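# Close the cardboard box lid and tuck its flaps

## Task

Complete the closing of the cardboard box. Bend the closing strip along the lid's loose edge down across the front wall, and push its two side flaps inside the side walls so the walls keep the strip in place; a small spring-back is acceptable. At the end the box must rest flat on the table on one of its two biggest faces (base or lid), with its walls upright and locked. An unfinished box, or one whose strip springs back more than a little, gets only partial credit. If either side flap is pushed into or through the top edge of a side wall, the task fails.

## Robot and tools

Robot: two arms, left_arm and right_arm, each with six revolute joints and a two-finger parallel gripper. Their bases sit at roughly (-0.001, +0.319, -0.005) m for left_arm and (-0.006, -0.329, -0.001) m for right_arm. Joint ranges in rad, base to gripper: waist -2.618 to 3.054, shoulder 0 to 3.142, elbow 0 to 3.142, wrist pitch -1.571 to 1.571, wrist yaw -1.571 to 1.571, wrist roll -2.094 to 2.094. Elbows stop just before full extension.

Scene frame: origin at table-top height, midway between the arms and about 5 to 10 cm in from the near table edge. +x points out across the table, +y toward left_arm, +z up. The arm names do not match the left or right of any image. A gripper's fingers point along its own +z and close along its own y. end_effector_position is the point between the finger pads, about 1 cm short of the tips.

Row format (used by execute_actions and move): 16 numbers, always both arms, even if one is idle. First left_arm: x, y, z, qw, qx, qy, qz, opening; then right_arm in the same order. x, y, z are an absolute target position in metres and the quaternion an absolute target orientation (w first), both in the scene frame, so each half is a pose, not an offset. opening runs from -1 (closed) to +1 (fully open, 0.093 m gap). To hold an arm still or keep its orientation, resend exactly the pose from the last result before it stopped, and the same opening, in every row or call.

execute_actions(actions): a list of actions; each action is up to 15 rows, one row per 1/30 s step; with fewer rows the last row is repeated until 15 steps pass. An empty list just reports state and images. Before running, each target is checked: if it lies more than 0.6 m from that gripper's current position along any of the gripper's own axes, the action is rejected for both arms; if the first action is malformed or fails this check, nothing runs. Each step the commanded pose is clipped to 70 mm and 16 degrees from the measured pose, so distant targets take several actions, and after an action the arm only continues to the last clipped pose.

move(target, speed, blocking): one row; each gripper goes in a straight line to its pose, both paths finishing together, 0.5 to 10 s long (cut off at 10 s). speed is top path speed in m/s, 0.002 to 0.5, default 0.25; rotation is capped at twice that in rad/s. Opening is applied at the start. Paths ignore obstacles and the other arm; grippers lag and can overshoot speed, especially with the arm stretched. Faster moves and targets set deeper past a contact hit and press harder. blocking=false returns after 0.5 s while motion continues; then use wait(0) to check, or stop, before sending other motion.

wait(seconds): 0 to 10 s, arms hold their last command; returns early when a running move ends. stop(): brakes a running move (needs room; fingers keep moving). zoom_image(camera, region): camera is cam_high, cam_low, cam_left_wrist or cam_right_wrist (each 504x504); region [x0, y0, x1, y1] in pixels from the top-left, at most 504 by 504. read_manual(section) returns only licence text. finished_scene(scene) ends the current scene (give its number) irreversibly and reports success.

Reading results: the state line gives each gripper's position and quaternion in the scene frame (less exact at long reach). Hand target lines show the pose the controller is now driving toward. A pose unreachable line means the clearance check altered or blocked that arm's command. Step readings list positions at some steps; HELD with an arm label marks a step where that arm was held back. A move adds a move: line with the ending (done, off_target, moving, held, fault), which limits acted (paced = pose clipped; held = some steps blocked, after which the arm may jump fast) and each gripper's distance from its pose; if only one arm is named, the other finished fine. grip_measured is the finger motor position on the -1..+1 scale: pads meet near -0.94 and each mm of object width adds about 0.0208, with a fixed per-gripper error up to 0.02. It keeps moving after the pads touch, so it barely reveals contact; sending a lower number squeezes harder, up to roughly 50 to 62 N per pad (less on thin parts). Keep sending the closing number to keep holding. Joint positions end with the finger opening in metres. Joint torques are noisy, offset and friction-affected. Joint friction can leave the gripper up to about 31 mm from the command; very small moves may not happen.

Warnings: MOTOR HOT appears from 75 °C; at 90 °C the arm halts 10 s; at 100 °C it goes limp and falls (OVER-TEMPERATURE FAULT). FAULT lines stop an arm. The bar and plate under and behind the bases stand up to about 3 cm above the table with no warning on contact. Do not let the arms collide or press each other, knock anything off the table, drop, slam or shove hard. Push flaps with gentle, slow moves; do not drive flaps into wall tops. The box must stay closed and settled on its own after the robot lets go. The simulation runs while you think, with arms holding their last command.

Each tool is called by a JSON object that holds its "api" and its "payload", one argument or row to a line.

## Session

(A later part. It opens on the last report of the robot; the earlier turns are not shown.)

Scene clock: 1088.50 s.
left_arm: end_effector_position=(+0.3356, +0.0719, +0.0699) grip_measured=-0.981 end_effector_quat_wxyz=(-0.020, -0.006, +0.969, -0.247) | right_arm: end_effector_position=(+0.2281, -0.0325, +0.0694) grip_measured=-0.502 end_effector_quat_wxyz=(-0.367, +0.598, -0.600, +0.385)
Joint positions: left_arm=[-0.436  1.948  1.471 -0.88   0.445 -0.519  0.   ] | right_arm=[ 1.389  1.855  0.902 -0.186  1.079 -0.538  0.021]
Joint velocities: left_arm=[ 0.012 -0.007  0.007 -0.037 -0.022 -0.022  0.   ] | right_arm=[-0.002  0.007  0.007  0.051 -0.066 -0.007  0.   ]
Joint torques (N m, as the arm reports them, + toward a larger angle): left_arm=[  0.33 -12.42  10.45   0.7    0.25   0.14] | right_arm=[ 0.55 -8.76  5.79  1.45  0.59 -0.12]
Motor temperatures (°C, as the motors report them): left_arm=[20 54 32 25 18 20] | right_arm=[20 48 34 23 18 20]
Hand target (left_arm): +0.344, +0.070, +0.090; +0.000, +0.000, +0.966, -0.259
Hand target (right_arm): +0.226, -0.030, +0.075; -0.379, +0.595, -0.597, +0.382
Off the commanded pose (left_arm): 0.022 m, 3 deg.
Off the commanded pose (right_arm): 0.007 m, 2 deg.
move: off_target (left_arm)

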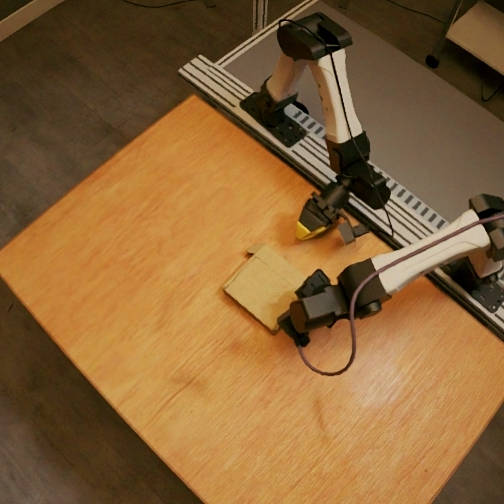

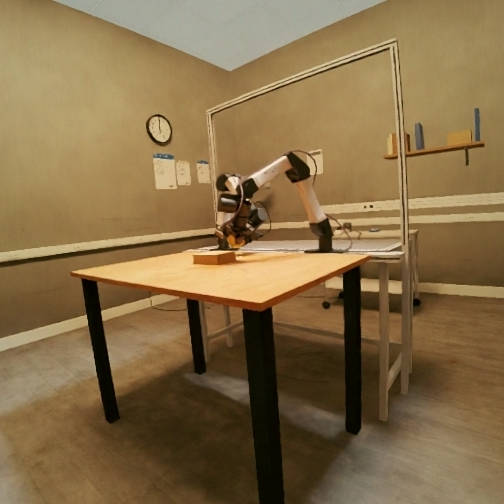

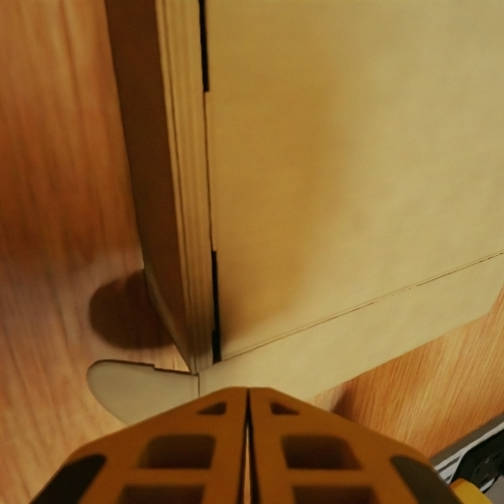

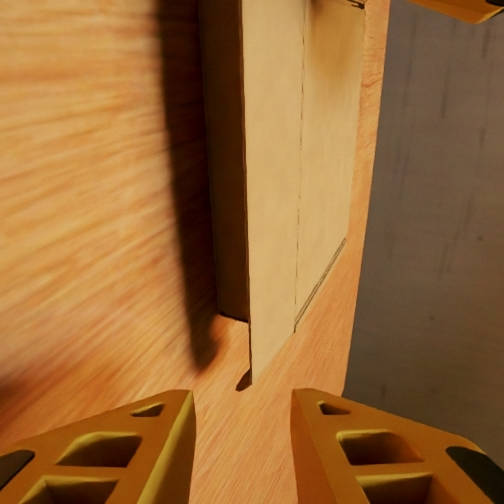

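{"api": "move", "payload": {
  "target": [0.352,0.040,0.060,0,0,0.966,-0.259,-1, 0.278,-0.03,0.050,0.380,-0.596,0.596,-0.380,-0.44],
  "speed": 0.03
}}

Scene clock: 1106.50 s.
left_arm: end_effector_position=(+0.3424, +0.0495, +0.0520) grip_measured=-0.981 end_effector_quat_wxyz=(-0.019, -0.006, +0.968, -0.250) | right_arm: end_effector_position=(+0.2765, -0.0276, +0.0556) grip_measured=-0.442 end_effector_quat_wxyz=(-0.381, +0.594, -0.598, +0.380)
Joint positions: left_arm=[-0.476  2.018  1.495 -0.808  0.441 -0.565  0.   ] | right_arm=[ 1.252  1.931  0.871  0.174  1.005 -0.798  0.024]
Joint velocities: left_arm=[ 0.002  0.012  0.002 -0.081 -0.066 -0.022  0.   ] | right_arm=[-0.007 -0.007 -0.002  0.007  0.051 -0.081  0.001]
Joint torques (N m, as the arm reports them, + toward a larger angle): left_arm=[ -0.83 -10.81   9.71   1.06   0.14   0.02] | right_arm=[-0.81 -7.04  5.7   1.88  0.38 -0.17]
Motor temperatures (°C, as the motors report them): left_arm=[20 57 34 25 18 20] | right_arm=[20 48 32 24 18 20]
Hand target (left_arm): +0.352, +0.041, +0.060; +0.000, -0.000, +0.966, -0.259
Hand target (right_arm): +0.278, -0.030, +0.050; -0.379, +0.596, -0.597, +0.380
Off the commanded pose (left_arm): 0.016 m, 3 deg.
Off the commanded pose (right_arm): 0.006 m, 0 deg.
move: off_target (left_arm)

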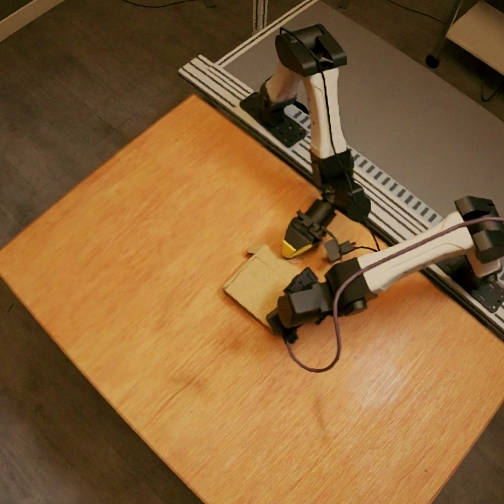

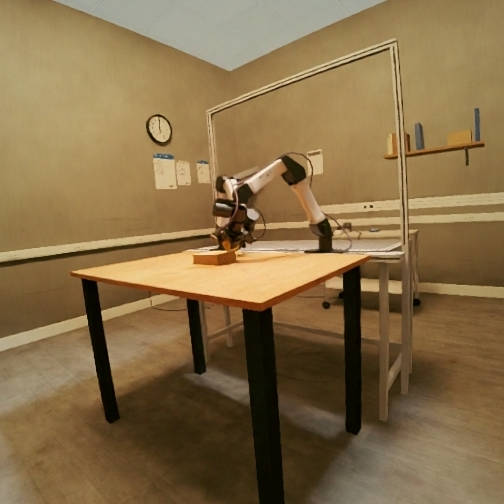

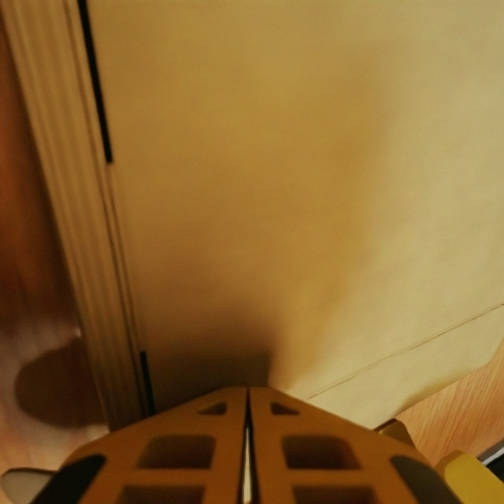

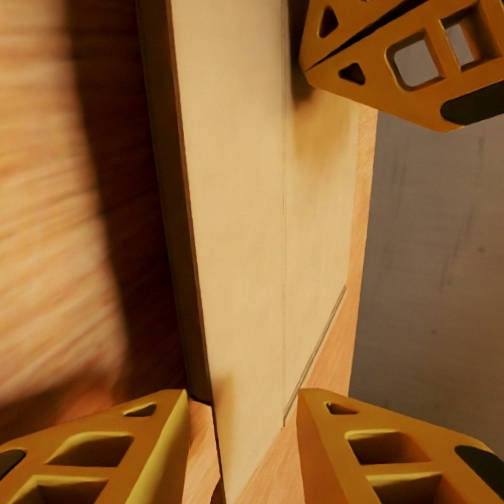

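{"api": "move", "payload": {
  "target": [0.348,0.045,0.030,0,0,0.966,-0.259,-1, 0.316,-0.03,0.031,0.380,-0.596,0.596,-0.380,-0.44],
  "speed": 0.015
}}

Scene clock: 1120.47 s.
left_arm: end_effector_position=(+0.3518, +0.0427, +0.0482) grip_measured=-0.981 end_effector_quat_wxyz=(+0.005, +0.001, +0.963, -0.269) | right_arm: end_effector_position=(+0.3122, -0.0325, +0.0378) grip_measured=-0.442 end_effector_quat_wxyz=(-0.384, +0.588, -0.598, +0.386)
Joint positions: left_arm=[-0.476  2.021  1.464 -0.713  0.45  -0.565  0.   ] | right_arm=[ 1.153  2.027  0.871  0.389  0.953 -0.933  0.024]
Joint velocities: left_arm=[-0.007 -0.007 -0.007  0.022  0.022  0.007  0.   ] | right_arm=[-0.002 -0.007 -0.007 -0.022 -0.066  0.037  0.   ]
Joint torques (N m, as the arm reports them, + toward a larger angle): left_arm=[-0.31 -9.65  3.97  1.32  0.1   0.09] | right_arm=[-1.01 -6.89  8.03  1.75  0.13 -0.15]
Motor temperatures (°C, as the motors report them): left_arm=[20 56 35 25 18 20] | right_arm=[20 47 32 25 18 20]
Hand target (left_arm): +0.347, +0.046, +0.031; -0.000, -0.000, +0.966, -0.259
Hand target (right_arm): +0.316, -0.030, +0.031; -0.380, +0.596, -0.597, +0.380
Off the commanded pose (left_arm): 0.019 m, 1 deg.
Off the commanded pose (right_arm): 0.008 m, 1 deg.
move: off_target (left_arm)

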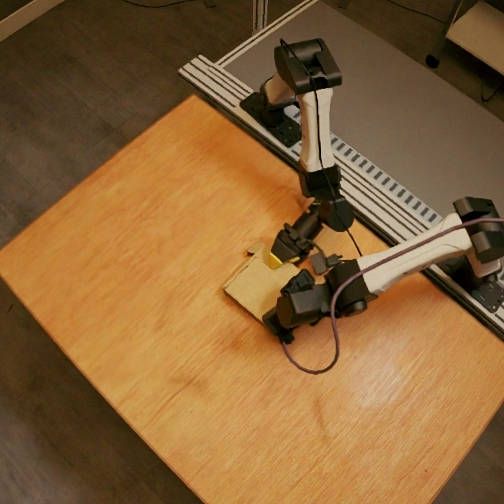

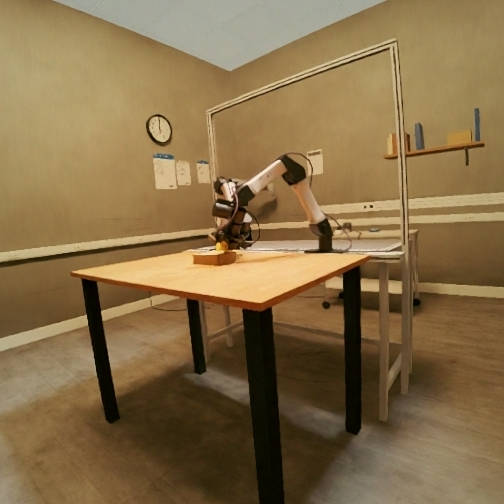

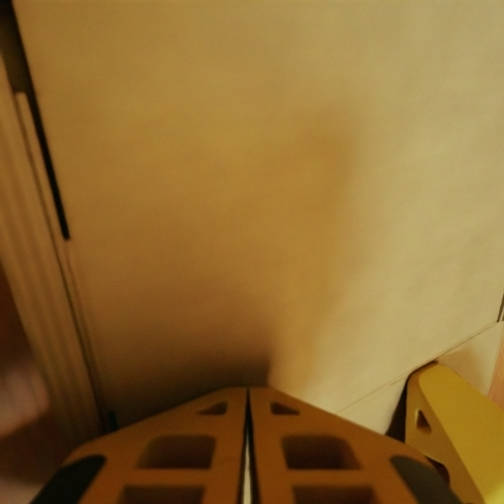

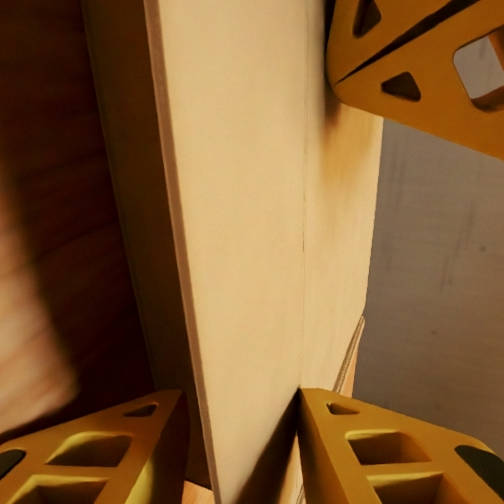

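{"api": "execute_actions", "payload": {
  "actions": []
}}

Scene clock: 1139.23 s.
left_arm: end_effector_position=(+0.3519, +0.0427, +0.0482) grip_measured=-0.981 end_effector_quat_wxyz=(+0.005, +0.001, +0.963, -0.269) | right_arm: end_effector_position=(+0.3123, -0.0325, +0.0378) grip_measured=-0.442 end_effector_quat_wxyz=(-0.384, +0.588, -0.598, +0.386)
Joint positions: left_arm=[-0.476  2.021  1.464 -0.712  0.45  -0.565  0.   ] | right_arm=[ 1.153  2.028  0.871  0.391  0.953 -0.934  0.024]
Joint velocities: left_arm=[-0.002 -0.007 -0.007  0.022  0.007  0.007  0.   ] | right_arm=[-0.002  0.002  0.002 -0.007 -0.007  0.007  0.002]
Joint torques (N m, as the arm reports them, + toward a larger angle): left_arm=[-0.37 -9.66  4.    1.37  0.07  0.11] | right_arm=[-1.12 -6.88  8.    1.81  0.14 -0.17]
Motor temperatures (°C, as the motors report them): left_arm=[20 55 33 26 18 20] | right_arm=[20 45 32 25 18 20]
Hand target (left_arm): +0.347, +0.046, +0.031; -0.000, -0.000, +0.966, -0.259
Hand target (right_arm): +0.316, -0.030, +0.031; -0.380, +0.596, -0.597, +0.380
Off the commanded pose (left_arm): 0.019 m, 1 deg.
Off the commanded pose (right_arm): 0.008 m, 1 deg.

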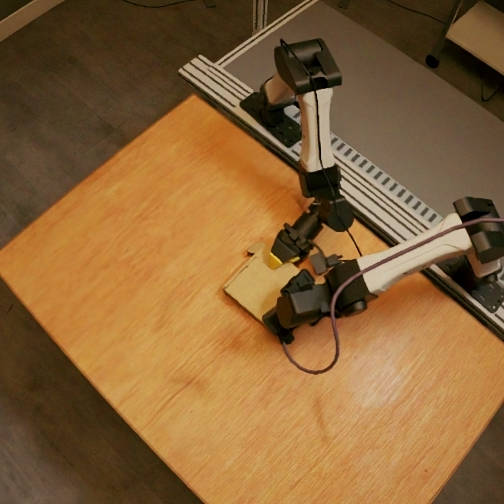

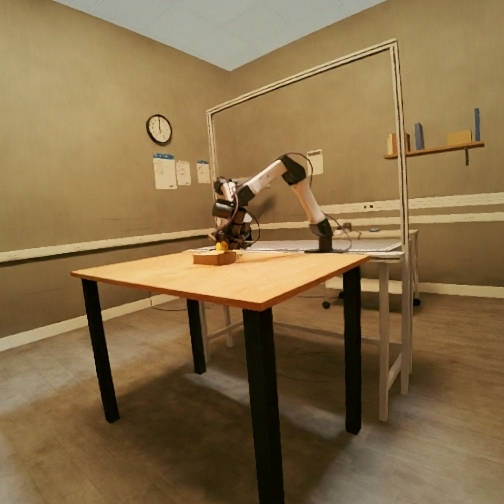

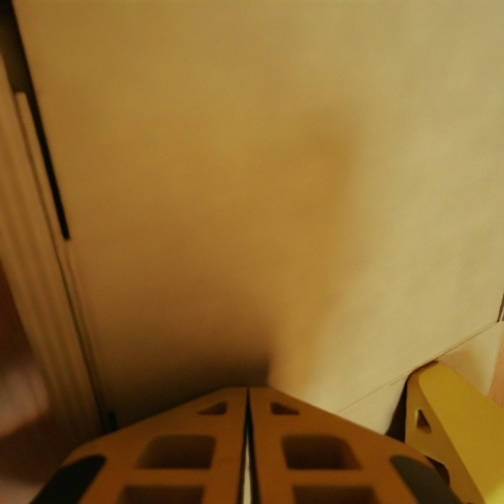

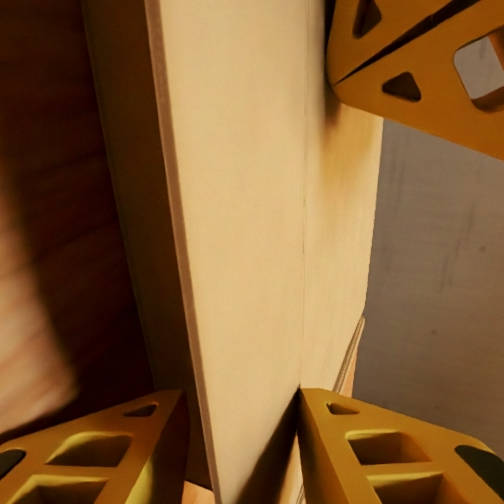

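{"api": "move", "payload": {
  "target": [0.348,0.045,0.030,0,0,0.966,-0.259,-1, 0.316,-0.030,0.058,0.380,-0.596,0.596,-0.380,-0.44],
  "speed": 0.015
}}

Scene clock: 1145.67 s.
left_arm: end_effector_position=(+0.3522, +0.0423, +0.0489) grip_measured=-0.981 end_effector_quat_wxyz=(+0.006, +0.002, +0.963, -0.270) | right_arm: end_effector_position=(+0.3101, -0.0333, +0.0475) grip_measured=-0.442 end_effector_quat_wxyz=(-0.373, +0.601, -0.594, +0.383)
Joint positions: left_arm=[-0.476  2.02   1.464 -0.711  0.451 -0.565  0.   ] | right_arm=[ 1.153  1.98   0.884  0.299  0.936 -0.936  0.024]
Joint velocities: left_arm=[-0.007  0.002 -0.012 -0.037 -0.037 -0.022  0.   ] | right_arm=[-0.007 -0.012 -0.007 -0.037  0.037 -0.022 -0.001]
Joint torques (N m, as the arm reports them, + toward a larger angle): left_arm=[-0.42 -9.62  3.84  1.35  0.08  0.09] | right_arm=[-1.04 -9.63  9.01  1.73  0.34 -0.17]
Motor temperatures (°C, as the motors report them): left_arm=[20 54 32 26 18 20] | right_arm=[20 45 32 26 18 20]
Hand target (left_arm): +0.347, +0.045, +0.031; -0.001, +0.000, +0.966, -0.259
Hand target (right_arm): +0.316, -0.030, +0.058; -0.380, +0.596, -0.596, +0.380
Off the commanded pose (left_arm): 0.020 m, 2 deg.
Off the commanded pose (right_arm): 0.012 m, 1 deg.
move: off_target (left_arm, right_arm)

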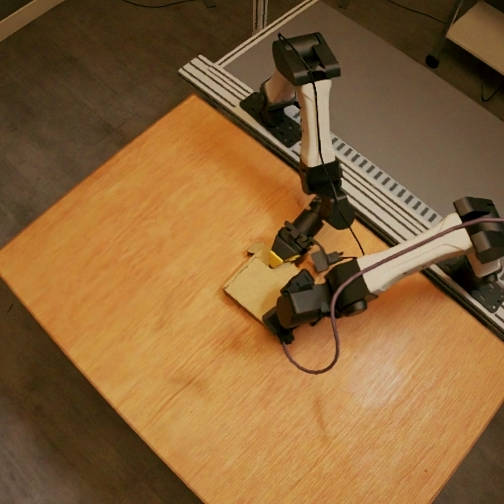

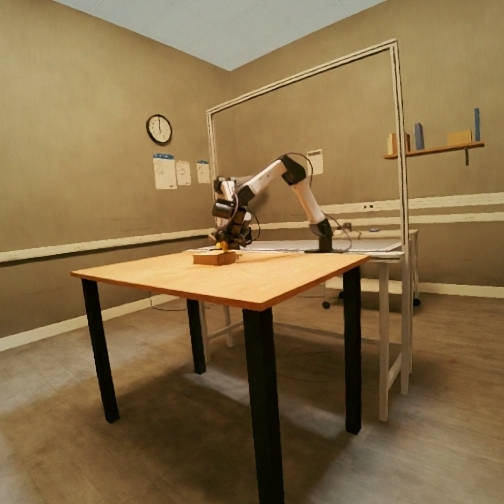

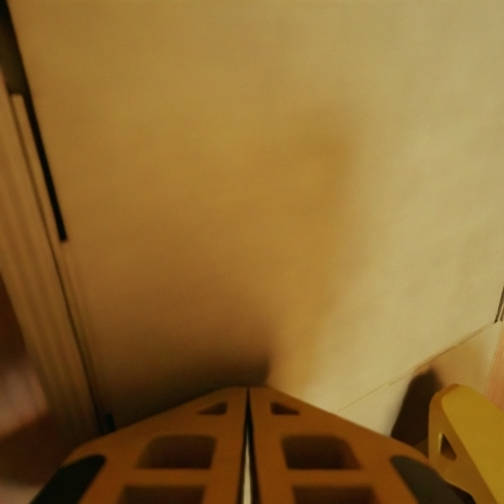

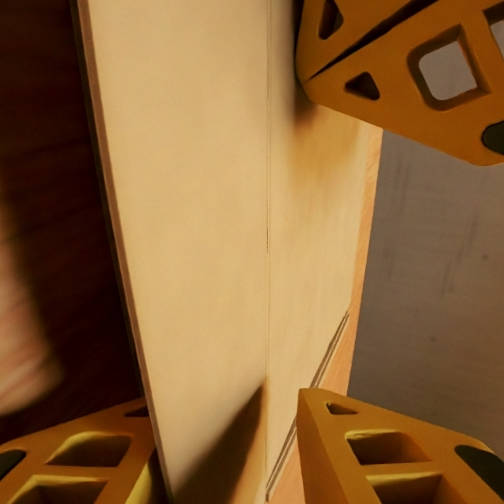

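{"api": "move", "payload": {
  "target": [0.348,0.045,0.030,0,0,0.966,-0.259,-1, 0.316,-0.030,0.058,0.380,-0.596,0.596,-0.380,-0.80],
  "speed": 0.015
}}

Scene clock: 1151.40 s.
left_arm: end_effector_position=(+0.3529, +0.0416, +0.0489) grip_measured=-0.981 end_effector_quat_wxyz=(+0.007, +0.002, +0.962, -0.272) | right_arm: end_effector_position=(+0.3099, -0.0341, +0.0469) grip_measured=-0.798 end_effector_quat_wxyz=(-0.370, +0.603, -0.593, +0.384)
Joint positions: left_arm=[-0.476  2.021  1.464 -0.706  0.453 -0.565  0.   ] | right_arm=[ 1.153  1.98   0.884  0.294  0.938 -0.936  0.007]
Joint velocities: left_arm=[-0.007 -0.007 -0.012  0.007  0.022 -0.037  0.   ] | right_arm=[ 0.002 -0.012  0.012 -0.007  0.007  0.051  0.   ]
Joint torques (N m, as the arm reports them, + toward a larger angle): left_arm=[-0.42 -9.6   3.89  1.3   0.03  0.09] | right_arm=[-1.06 -9.57  9.11  1.7   0.29 -0.18]
Motor temperatures (°C, as the motors report them): left_arm=[20 54 32 26 18 20] | right_arm=[20 46 32 26 18 20]
Hand target (left_arm): +0.347, +0.045, +0.031; -0.001, +0.000, +0.966, -0.259
Hand target (right_arm): +0.316, -0.030, +0.058; -0.380, +0.596, -0.596, +0.380
Off the commanded pose (left_arm): 0.020 m, 2 deg.
Off the commanded pose (right_arm): 0.013 m, 1 deg.
move: off_target (left_arm, right_arm)

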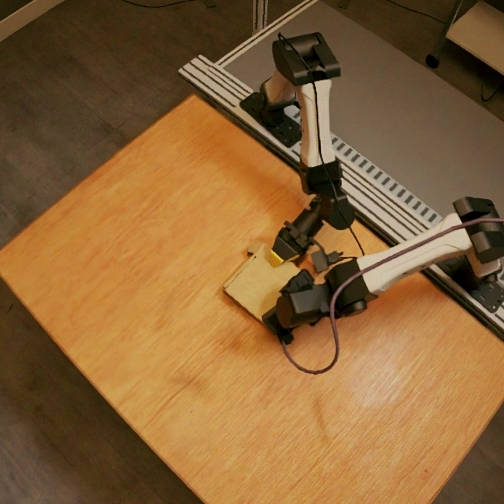

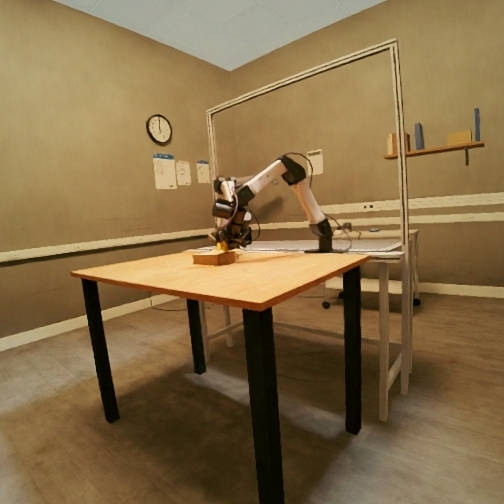

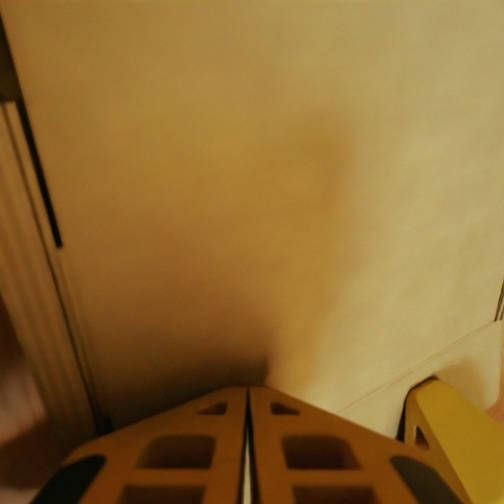

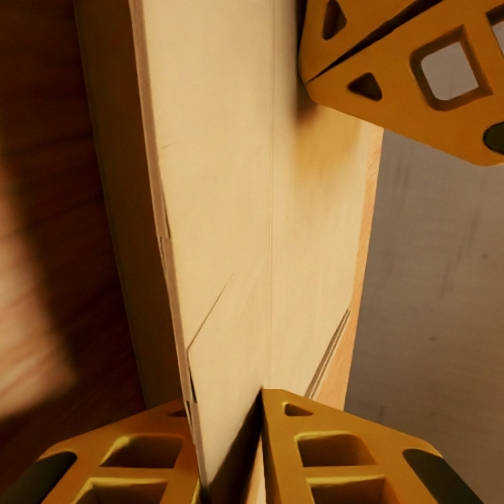

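{"api": "move", "payload": {
  "target": [0.348,0.045,0.030,0,0,0.966,-0.259,-1, 0.316,-0.030,0.058,0.380,-0.596,0.596,-0.380,-0.96],
  "speed": 0.015
}}

Scene clock: 1159.07 s.
left_arm: end_effector_position=(+0.3532, +0.0415, +0.0483) grip_measured=-0.981 end_effector_quat_wxyz=(+0.008, +0.002, +0.962, -0.271) | right_arm: end_effector_position=(+0.3117, -0.0336, +0.0514) grip_measured=-0.955 end_effector_quat_wxyz=(-0.375, +0.597, -0.593, +0.389)
Joint positions: left_arm=[-0.476  2.022  1.464 -0.704  0.452 -0.565  0.   ] | right_arm=[ 1.153  1.978  0.887  0.308  0.951 -0.945  0.   ]
Joint velocities: left_arm=[-0.007 -0.037 -0.012 -0.051 -0.066  0.022  0.   ] | right_arm=[ 0.012  0.002  0.017 -0.022 -0.037 -0.007  0.   ]
Joint torques (N m, as the arm reports them, + toward a larger angle): left_arm=[-0.36 -9.92  3.94  1.28  0.04  0.1 ] | right_arm=[-1.05 -9.39  8.91  1.62  0.17 -0.11]
Motor temperatures (°C, as the motors report them): left_arm=[20 54 32 26 18 20] | right_arm=[20 47 32 26 18 20]
Hand target (left_arm): +0.347, +0.045, +0.030; -0.001, +0.000, +0.966, -0.259
Hand target (right_arm): +0.316, -0.030, +0.058; -0.380, +0.596, -0.596, +0.380
Off the commanded pose (left_arm): 0.019 m, 2 deg.
Off the commanded pose (right_arm): 0.009 m, 1 deg.
move: off_target (left_arm)

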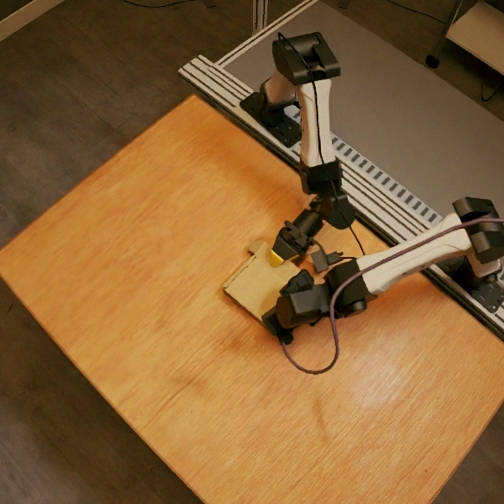

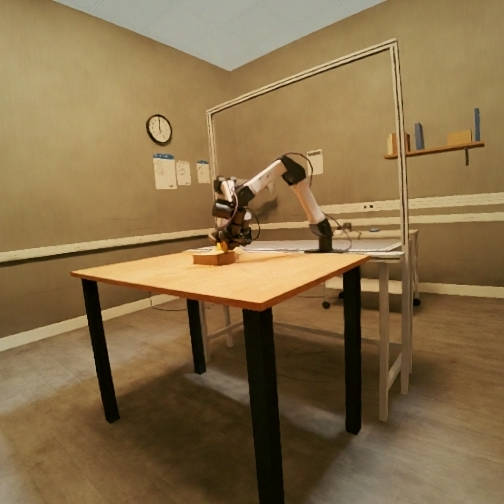

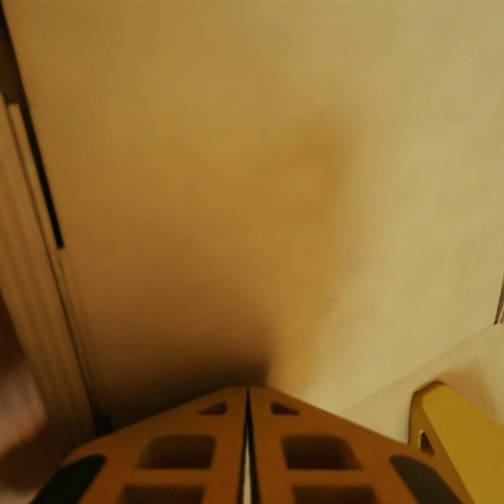

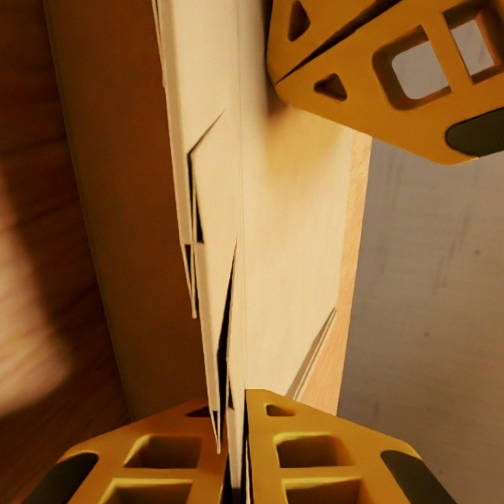

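{"api": "move", "payload": {
  "target": [0.335,0.085,0.10,0,0,0.966,-0.259,-1, 0.316,-0.030,0.058,0.380,-0.596,0.596,-0.380,-0.96],
  "speed": 0.05
}}

{"api": "move", "payload": {
  "target": [0.315,0.125,0.085,0,0,0.924,-0.383,0.0, 0.316,-0.030,0.058,0.380,-0.596,0.596,-0.380,-0.96],
  "speed": 0.05
}}

Scene clock: 1187.53 s.
left_arm: end_effector_position=(+0.3349, +0.0823, +0.0908) grip_measured=-0.981 end_effector_quat_wxyz=(-0.005, -0.003, +0.967, -0.256) | right_arm: end_effector_position=(+0.3118, -0.0338, +0.0516) grip_measured=-0.955 end_effector_quat_wxyz=(-0.375, +0.596, -0.593, +0.390)
Joint positions: left_arm=[-0.411  1.886  1.464 -0.91   0.453 -0.495  0.   ] | right_arm=[ 1.153  1.978  0.887  0.308  0.953 -0.945  0.   ]
Joint velocities: left_arm=[ 0.012 -0.012 -0.017 -0.022 -0.007  0.022  0.   ] | right_arm=[-0.012 -0.012  0.002  0.007  0.007 -0.007  0.   ]
Joint torques (N m, as the arm reports them, + toward a larger angle): left_arm=[  0.32 -11.76   7.91   0.73   0.23   0.16] | right_arm=[-1.05 -9.42  8.88  1.6   0.15 -0.11]
Motor temperatures (°C, as the motors report them): left_arm=[20 54 31 26 18 20] | right_arm=[20 50 33 26 18 20]
Hand target (left_arm): +0.335, +0.084, +0.100; -0.000, +0.000, +0.966, -0.259
Hand target (right_arm): +0.316, -0.030, +0.058; -0.381, +0.596, -0.596, +0.380
Off the commanded pose (left_arm): 0.010 m, 1 deg.
Off the commanded pose (right_arm): 0.009 m, 1 deg.
move: done

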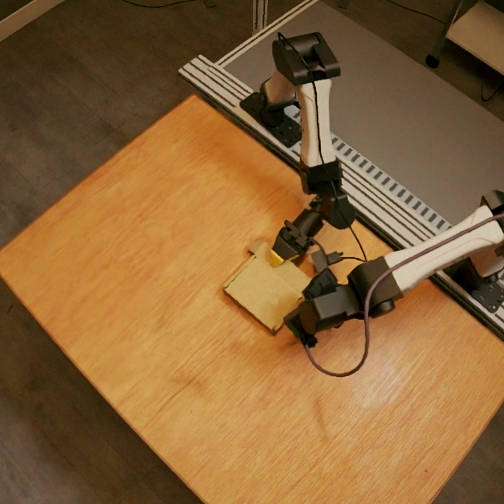

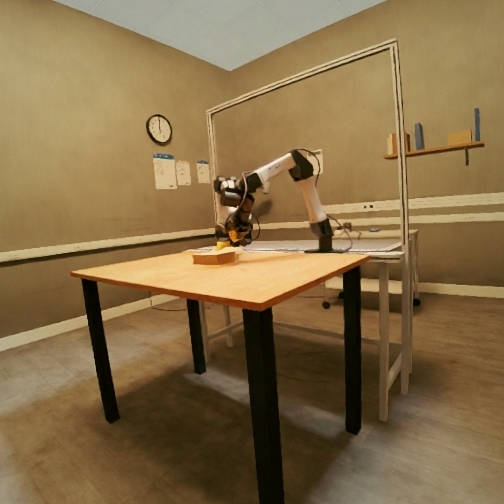

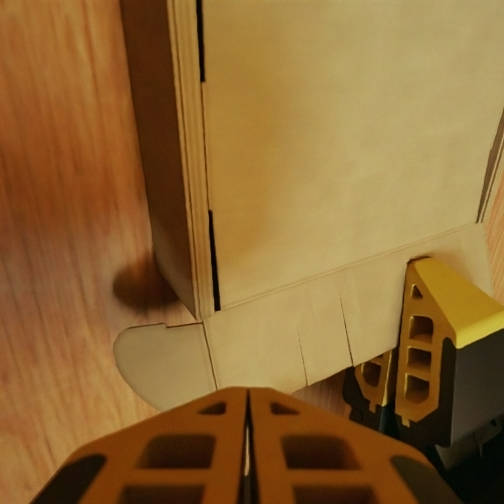

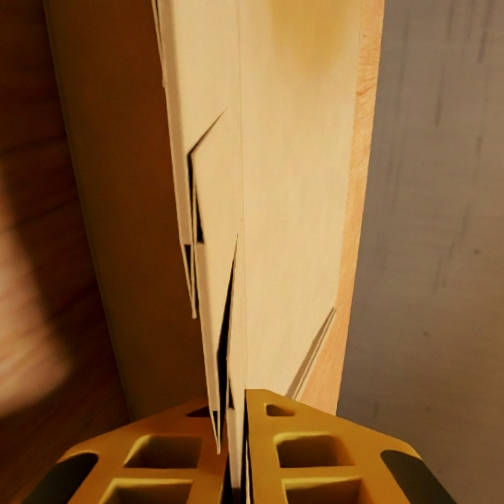

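Scene clock: 1190.57 s.
left_arm: end_effector_position=(+0.3150, +0.1237, +0.0818) grip_measured=-0.002 end_effector_quat_wxyz=(-0.010, -0.006, +0.927, -0.374) | right_arm: end_effector_position=(+0.3119, -0.0339, +0.0517) grip_measured=-0.955 end_effector_quat_wxyz=(-0.375, +0.596, -0.593, +0.390)
Joint positions: left_arm=[-0.224  1.764  1.171 -0.747  0.729 -0.345  0.045] | right_arm=[ 1.153  1.978  0.887  0.308  0.954 -0.945  0.   ]
Joint velocities: left_arm=[-0.012  0.002  0.017 -0.051 -0.037  0.007 -0.001] | right_arm=[-0.002  0.022 -0.027 -0.007 -0.007 -0.007  0.   ]
Joint torques (N m, as the arm reports them, + toward a larger angle): left_arm=[  0.38 -10.47   5.03   1.05   0.42   0.14] | right_arm=[-1.05 -9.44  8.85  1.59  0.15 -0.11]
Motor temperatures (°C, as the motors report them): left_arm=[20 54 31 26 18 20] | right_arm=[20 50 33 26 18 20]
Hand target (left_arm): +0.314, +0.125, +0.085; -0.001, -0.000, +0.924, -0.382
Hand target (right_arm): +0.316, -0.030, +0.058; -0.381, +0.596, -0.596, +0.380
Off the commanded pose (left_arm): 0.003 m, 2 deg.
Off the commanded pose (right_arm): 0.008 m, 1 deg.
move: done

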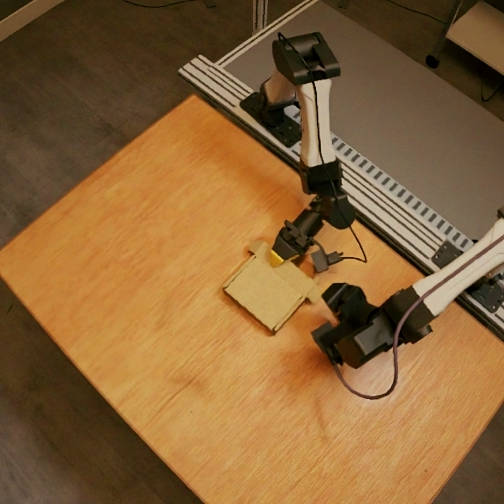

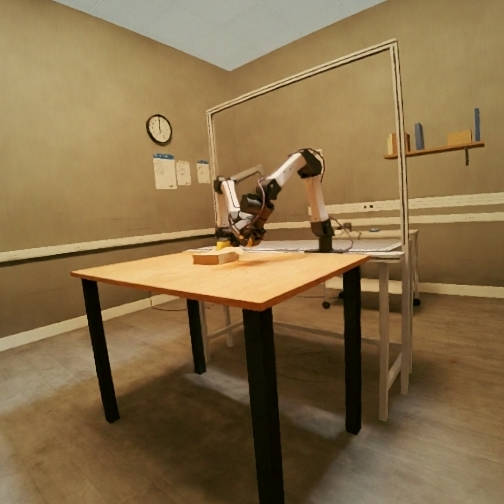

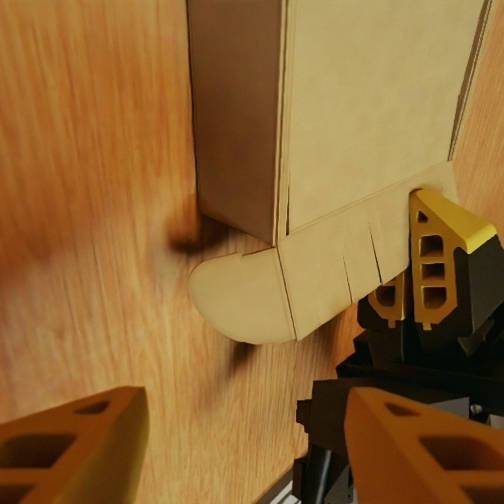

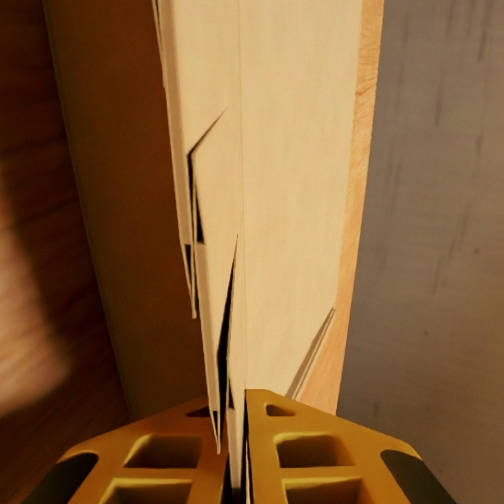

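{"api": "move", "payload": {
  "target": [0.312,0.102,0.047,0,0,0.924,-0.383,0.0, 0.316,-0.030,0.058,0.380,-0.596,0.596,-0.380,-0.96],
  "speed": 0.03
}}

Scene clock: 1209.80 s.
left_arm: end_effector_position=(+0.3167, +0.1037, +0.0548) grip_measured=-0.002 end_effector_quat_wxyz=(+0.005, +0.001, +0.923, -0.386) | right_arm: end_effector_position=(+0.3119, -0.0338, +0.0518) grip_measured=-0.955 end_effector_quat_wxyz=(-0.375, +0.596, -0.593, +0.390)
Joint positions: left_arm=[-0.275  1.804  1.082 -0.534  0.73  -0.414  0.045] | right_arm=[ 1.153  1.978  0.887  0.309  0.954 -0.945  0.   ]
Joint velocities: left_arm=[-0.017 -0.002 -0.012  0.051  0.037 -0.022 -0.001] | right_arm=[-0.012  0.012 -0.007 -0.037 -0.007 -0.037  0.   ]
Joint torques (N m, as the arm reports them, + toward a larger angle): left_arm=[-0.81 -8.42  4.91  1.2   0.29  0.05] | right_arm=[-1.07 -9.4   8.8   1.59  0.15 -0.11]
Motor temperatures (°C, as the motors report them): left_arm=[20 54 30 26 18 20] | right_arm=[20 51 33 26 18 20]
Hand target (left_arm): +0.312, +0.102, +0.048; +0.000, -0.000, +0.924, -0.383
Hand target (right_arm): +0.316, -0.030, +0.058; -0.381, +0.596, -0.596, +0.380
Off the commanded pose (left_arm): 0.009 m, 1 deg.
Off the commanded pose (right_arm): 0.008 m, 1 deg.
move: done

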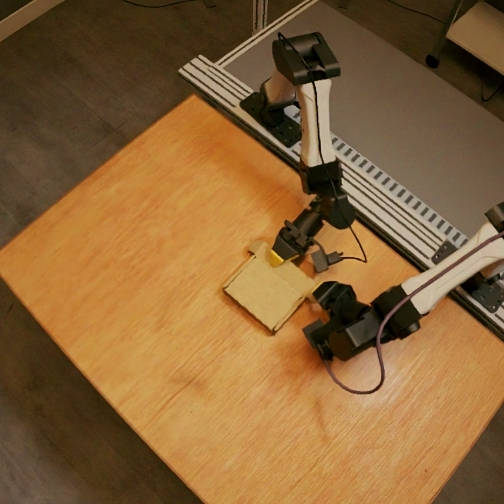

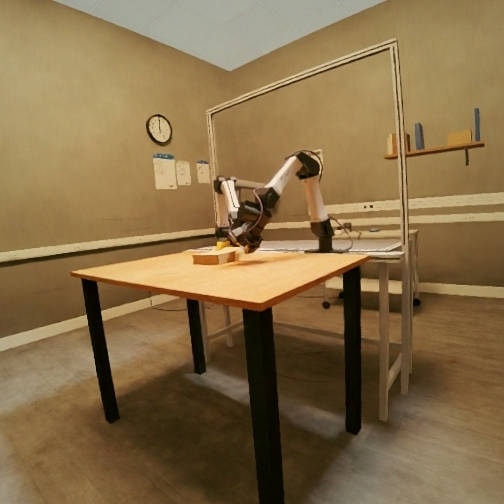

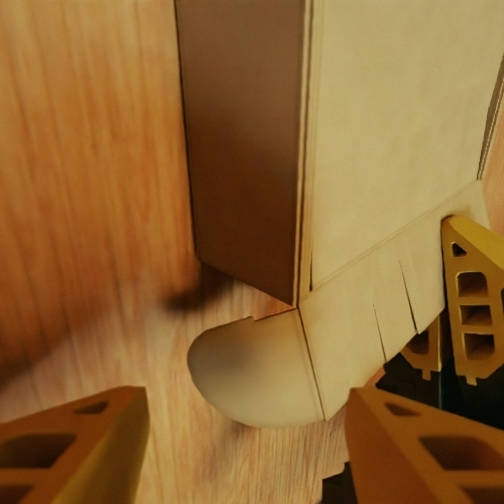

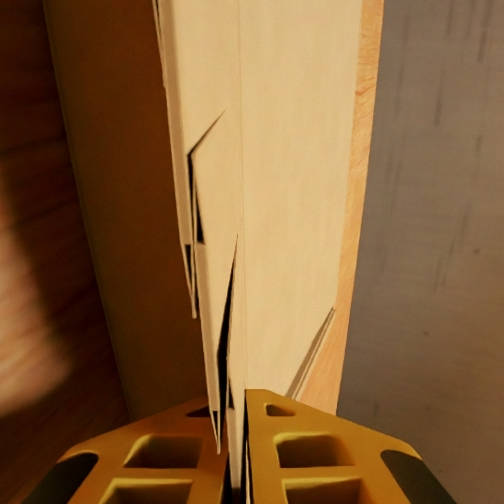

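{"api": "move", "payload": {
  "target": [0.307,0.078,0.047,0,0,0.924,-0.383,0.0, 0.316,-0.030,0.058,0.380,-0.596,0.596,-0.380,-0.96],
  "speed": 0.02
}}

Scene clock: 1220.93 s.
left_arm: end_effector_position=(+0.3135, +0.0786, +0.0572) grip_measured=-0.002 end_effector_quat_wxyz=(+0.008, +0.004, +0.922, -0.388) | right_arm: end_effector_position=(+0.3119, -0.0338, +0.0518) grip_measured=-0.955 end_effector_quat_wxyz=(-0.376, +0.596, -0.593, +0.390)
Joint positions: left_arm=[-0.349  1.804  1.082 -0.467  0.707 -0.503  0.045] | right_arm=[ 1.153  1.978  0.887  0.309  0.954 -0.945  0.   ]
Joint velocities: left_arm=[-0.002  0.002 -0.002  0.051 -0.037 -0.066 -0.   ] | right_arm=[-0.007  0.007 -0.012  0.022  0.051  0.007  0.   ]
Joint torques (N m, as the arm reports them, + toward a larger angle): left_arm=[-0.8  -8.27  4.52  1.34  0.23  0.05] | right_arm=[-1.05 -9.39  8.85  1.58  0.15 -0.11]
Motor temperatures (°C, as the motors report them): left_arm=[20 53 30 26 18 20] | right_arm=[20 52 33 26 18 20]
Hand target (left_arm): +0.307, +0.078, +0.047; +0.000, +0.000, +0.924, -0.383
Hand target (right_arm): +0.316, -0.030, +0.058; -0.381, +0.596, -0.596, +0.380
Off the commanded pose (left_arm): 0.012 m, 1 deg.
Off the commanded pose (right_arm): 0.008 m, 1 deg.
move: off_target (left_arm)

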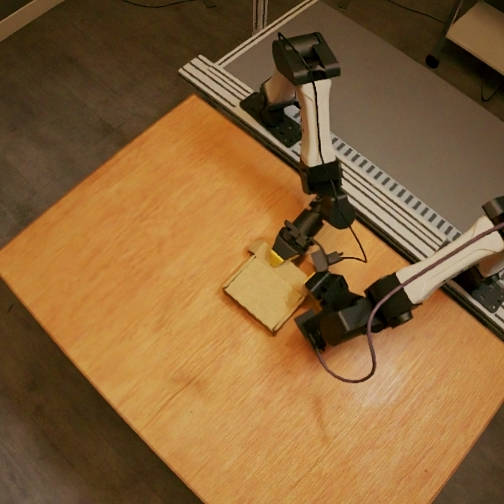

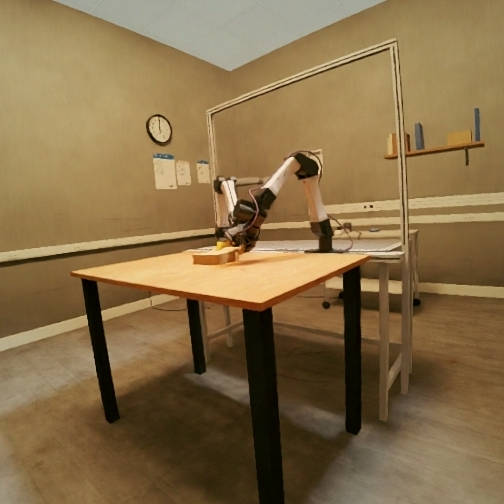

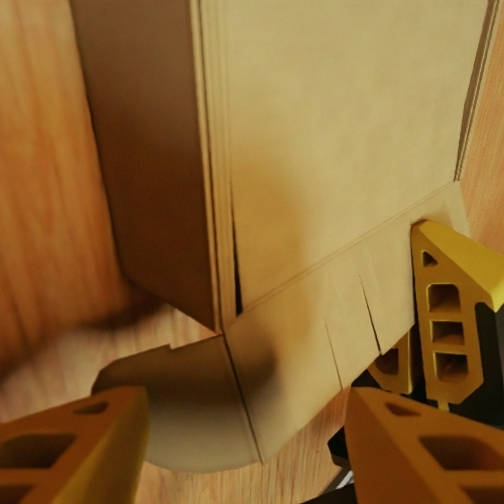

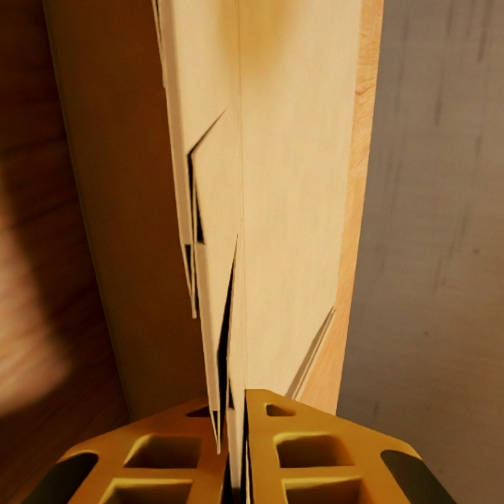

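{"api": "move", "payload": {
  "target": [0.306,0.079,0.0415,0,0,0.924,-0.383,0.0, 0.316,-0.030,0.058,0.380,-0.596,0.596,-0.380,-0.96],
  "speed": 0.01
}}

Scene clock: 1226.83 s.
left_arm: end_effector_position=(+0.3106, +0.0798, +0.0496) grip_measured=-0.002 end_effector_quat_wxyz=(+0.004, +0.001, +0.923, -0.386) | right_arm: end_effector_position=(+0.3119, -0.0338, +0.0518) grip_measured=-0.955 end_effector_quat_wxyz=(-0.376, +0.596, -0.593, +0.390)
Joint positions: left_arm=[-0.349  1.811  1.06  -0.445  0.706 -0.506  0.045] | right_arm=[ 1.153  1.978  0.887  0.309  0.954 -0.945  0.   ]
Joint velocities: left_arm=[-0.002 -0.002 -0.007 -0.11  -0.037  0.022  0.001] | right_arm=[ 0.002 -0.017  0.002  0.007 -0.022 -0.007  0.   ]
Joint torques (N m, as the arm reports them, + toward a larger angle): left_arm=[-0.71 -8.38  4.75  1.3   0.24  0.03] | right_arm=[-1.02 -9.42  8.82  1.58  0.15 -0.1 ]
Motor temperatures (°C, as the motors report them): left_arm=[20 52 30 26 18 20] | right_arm=[20 52 33 26 18 20]
Hand target (left_arm): +0.306, +0.079, +0.042; -0.000, +0.000, +0.924, -0.383
Hand target (right_arm): +0.316, -0.030, +0.058; -0.380, +0.596, -0.596, +0.380
Off the commanded pose (left_arm): 0.009 m, 1 deg.
Off the commanded pose (right_arm): 0.008 m, 1 deg.
move: done

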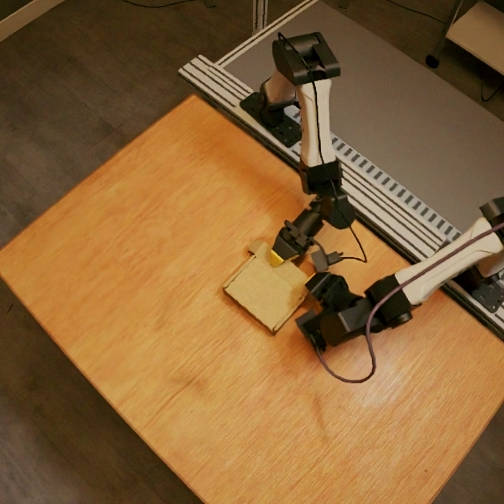

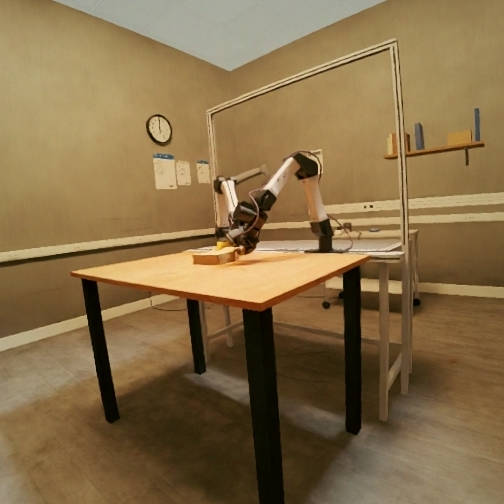

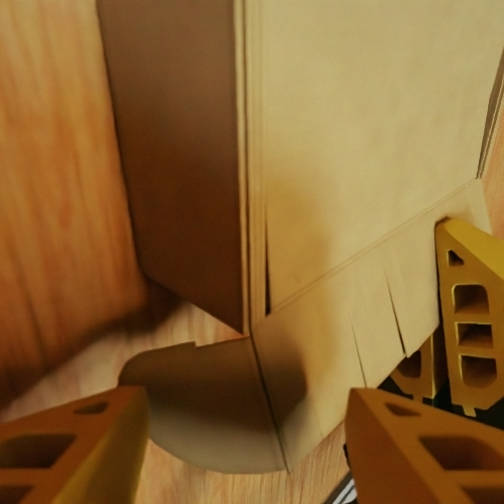

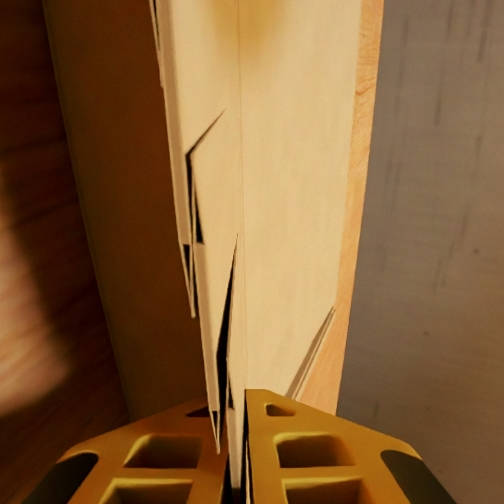

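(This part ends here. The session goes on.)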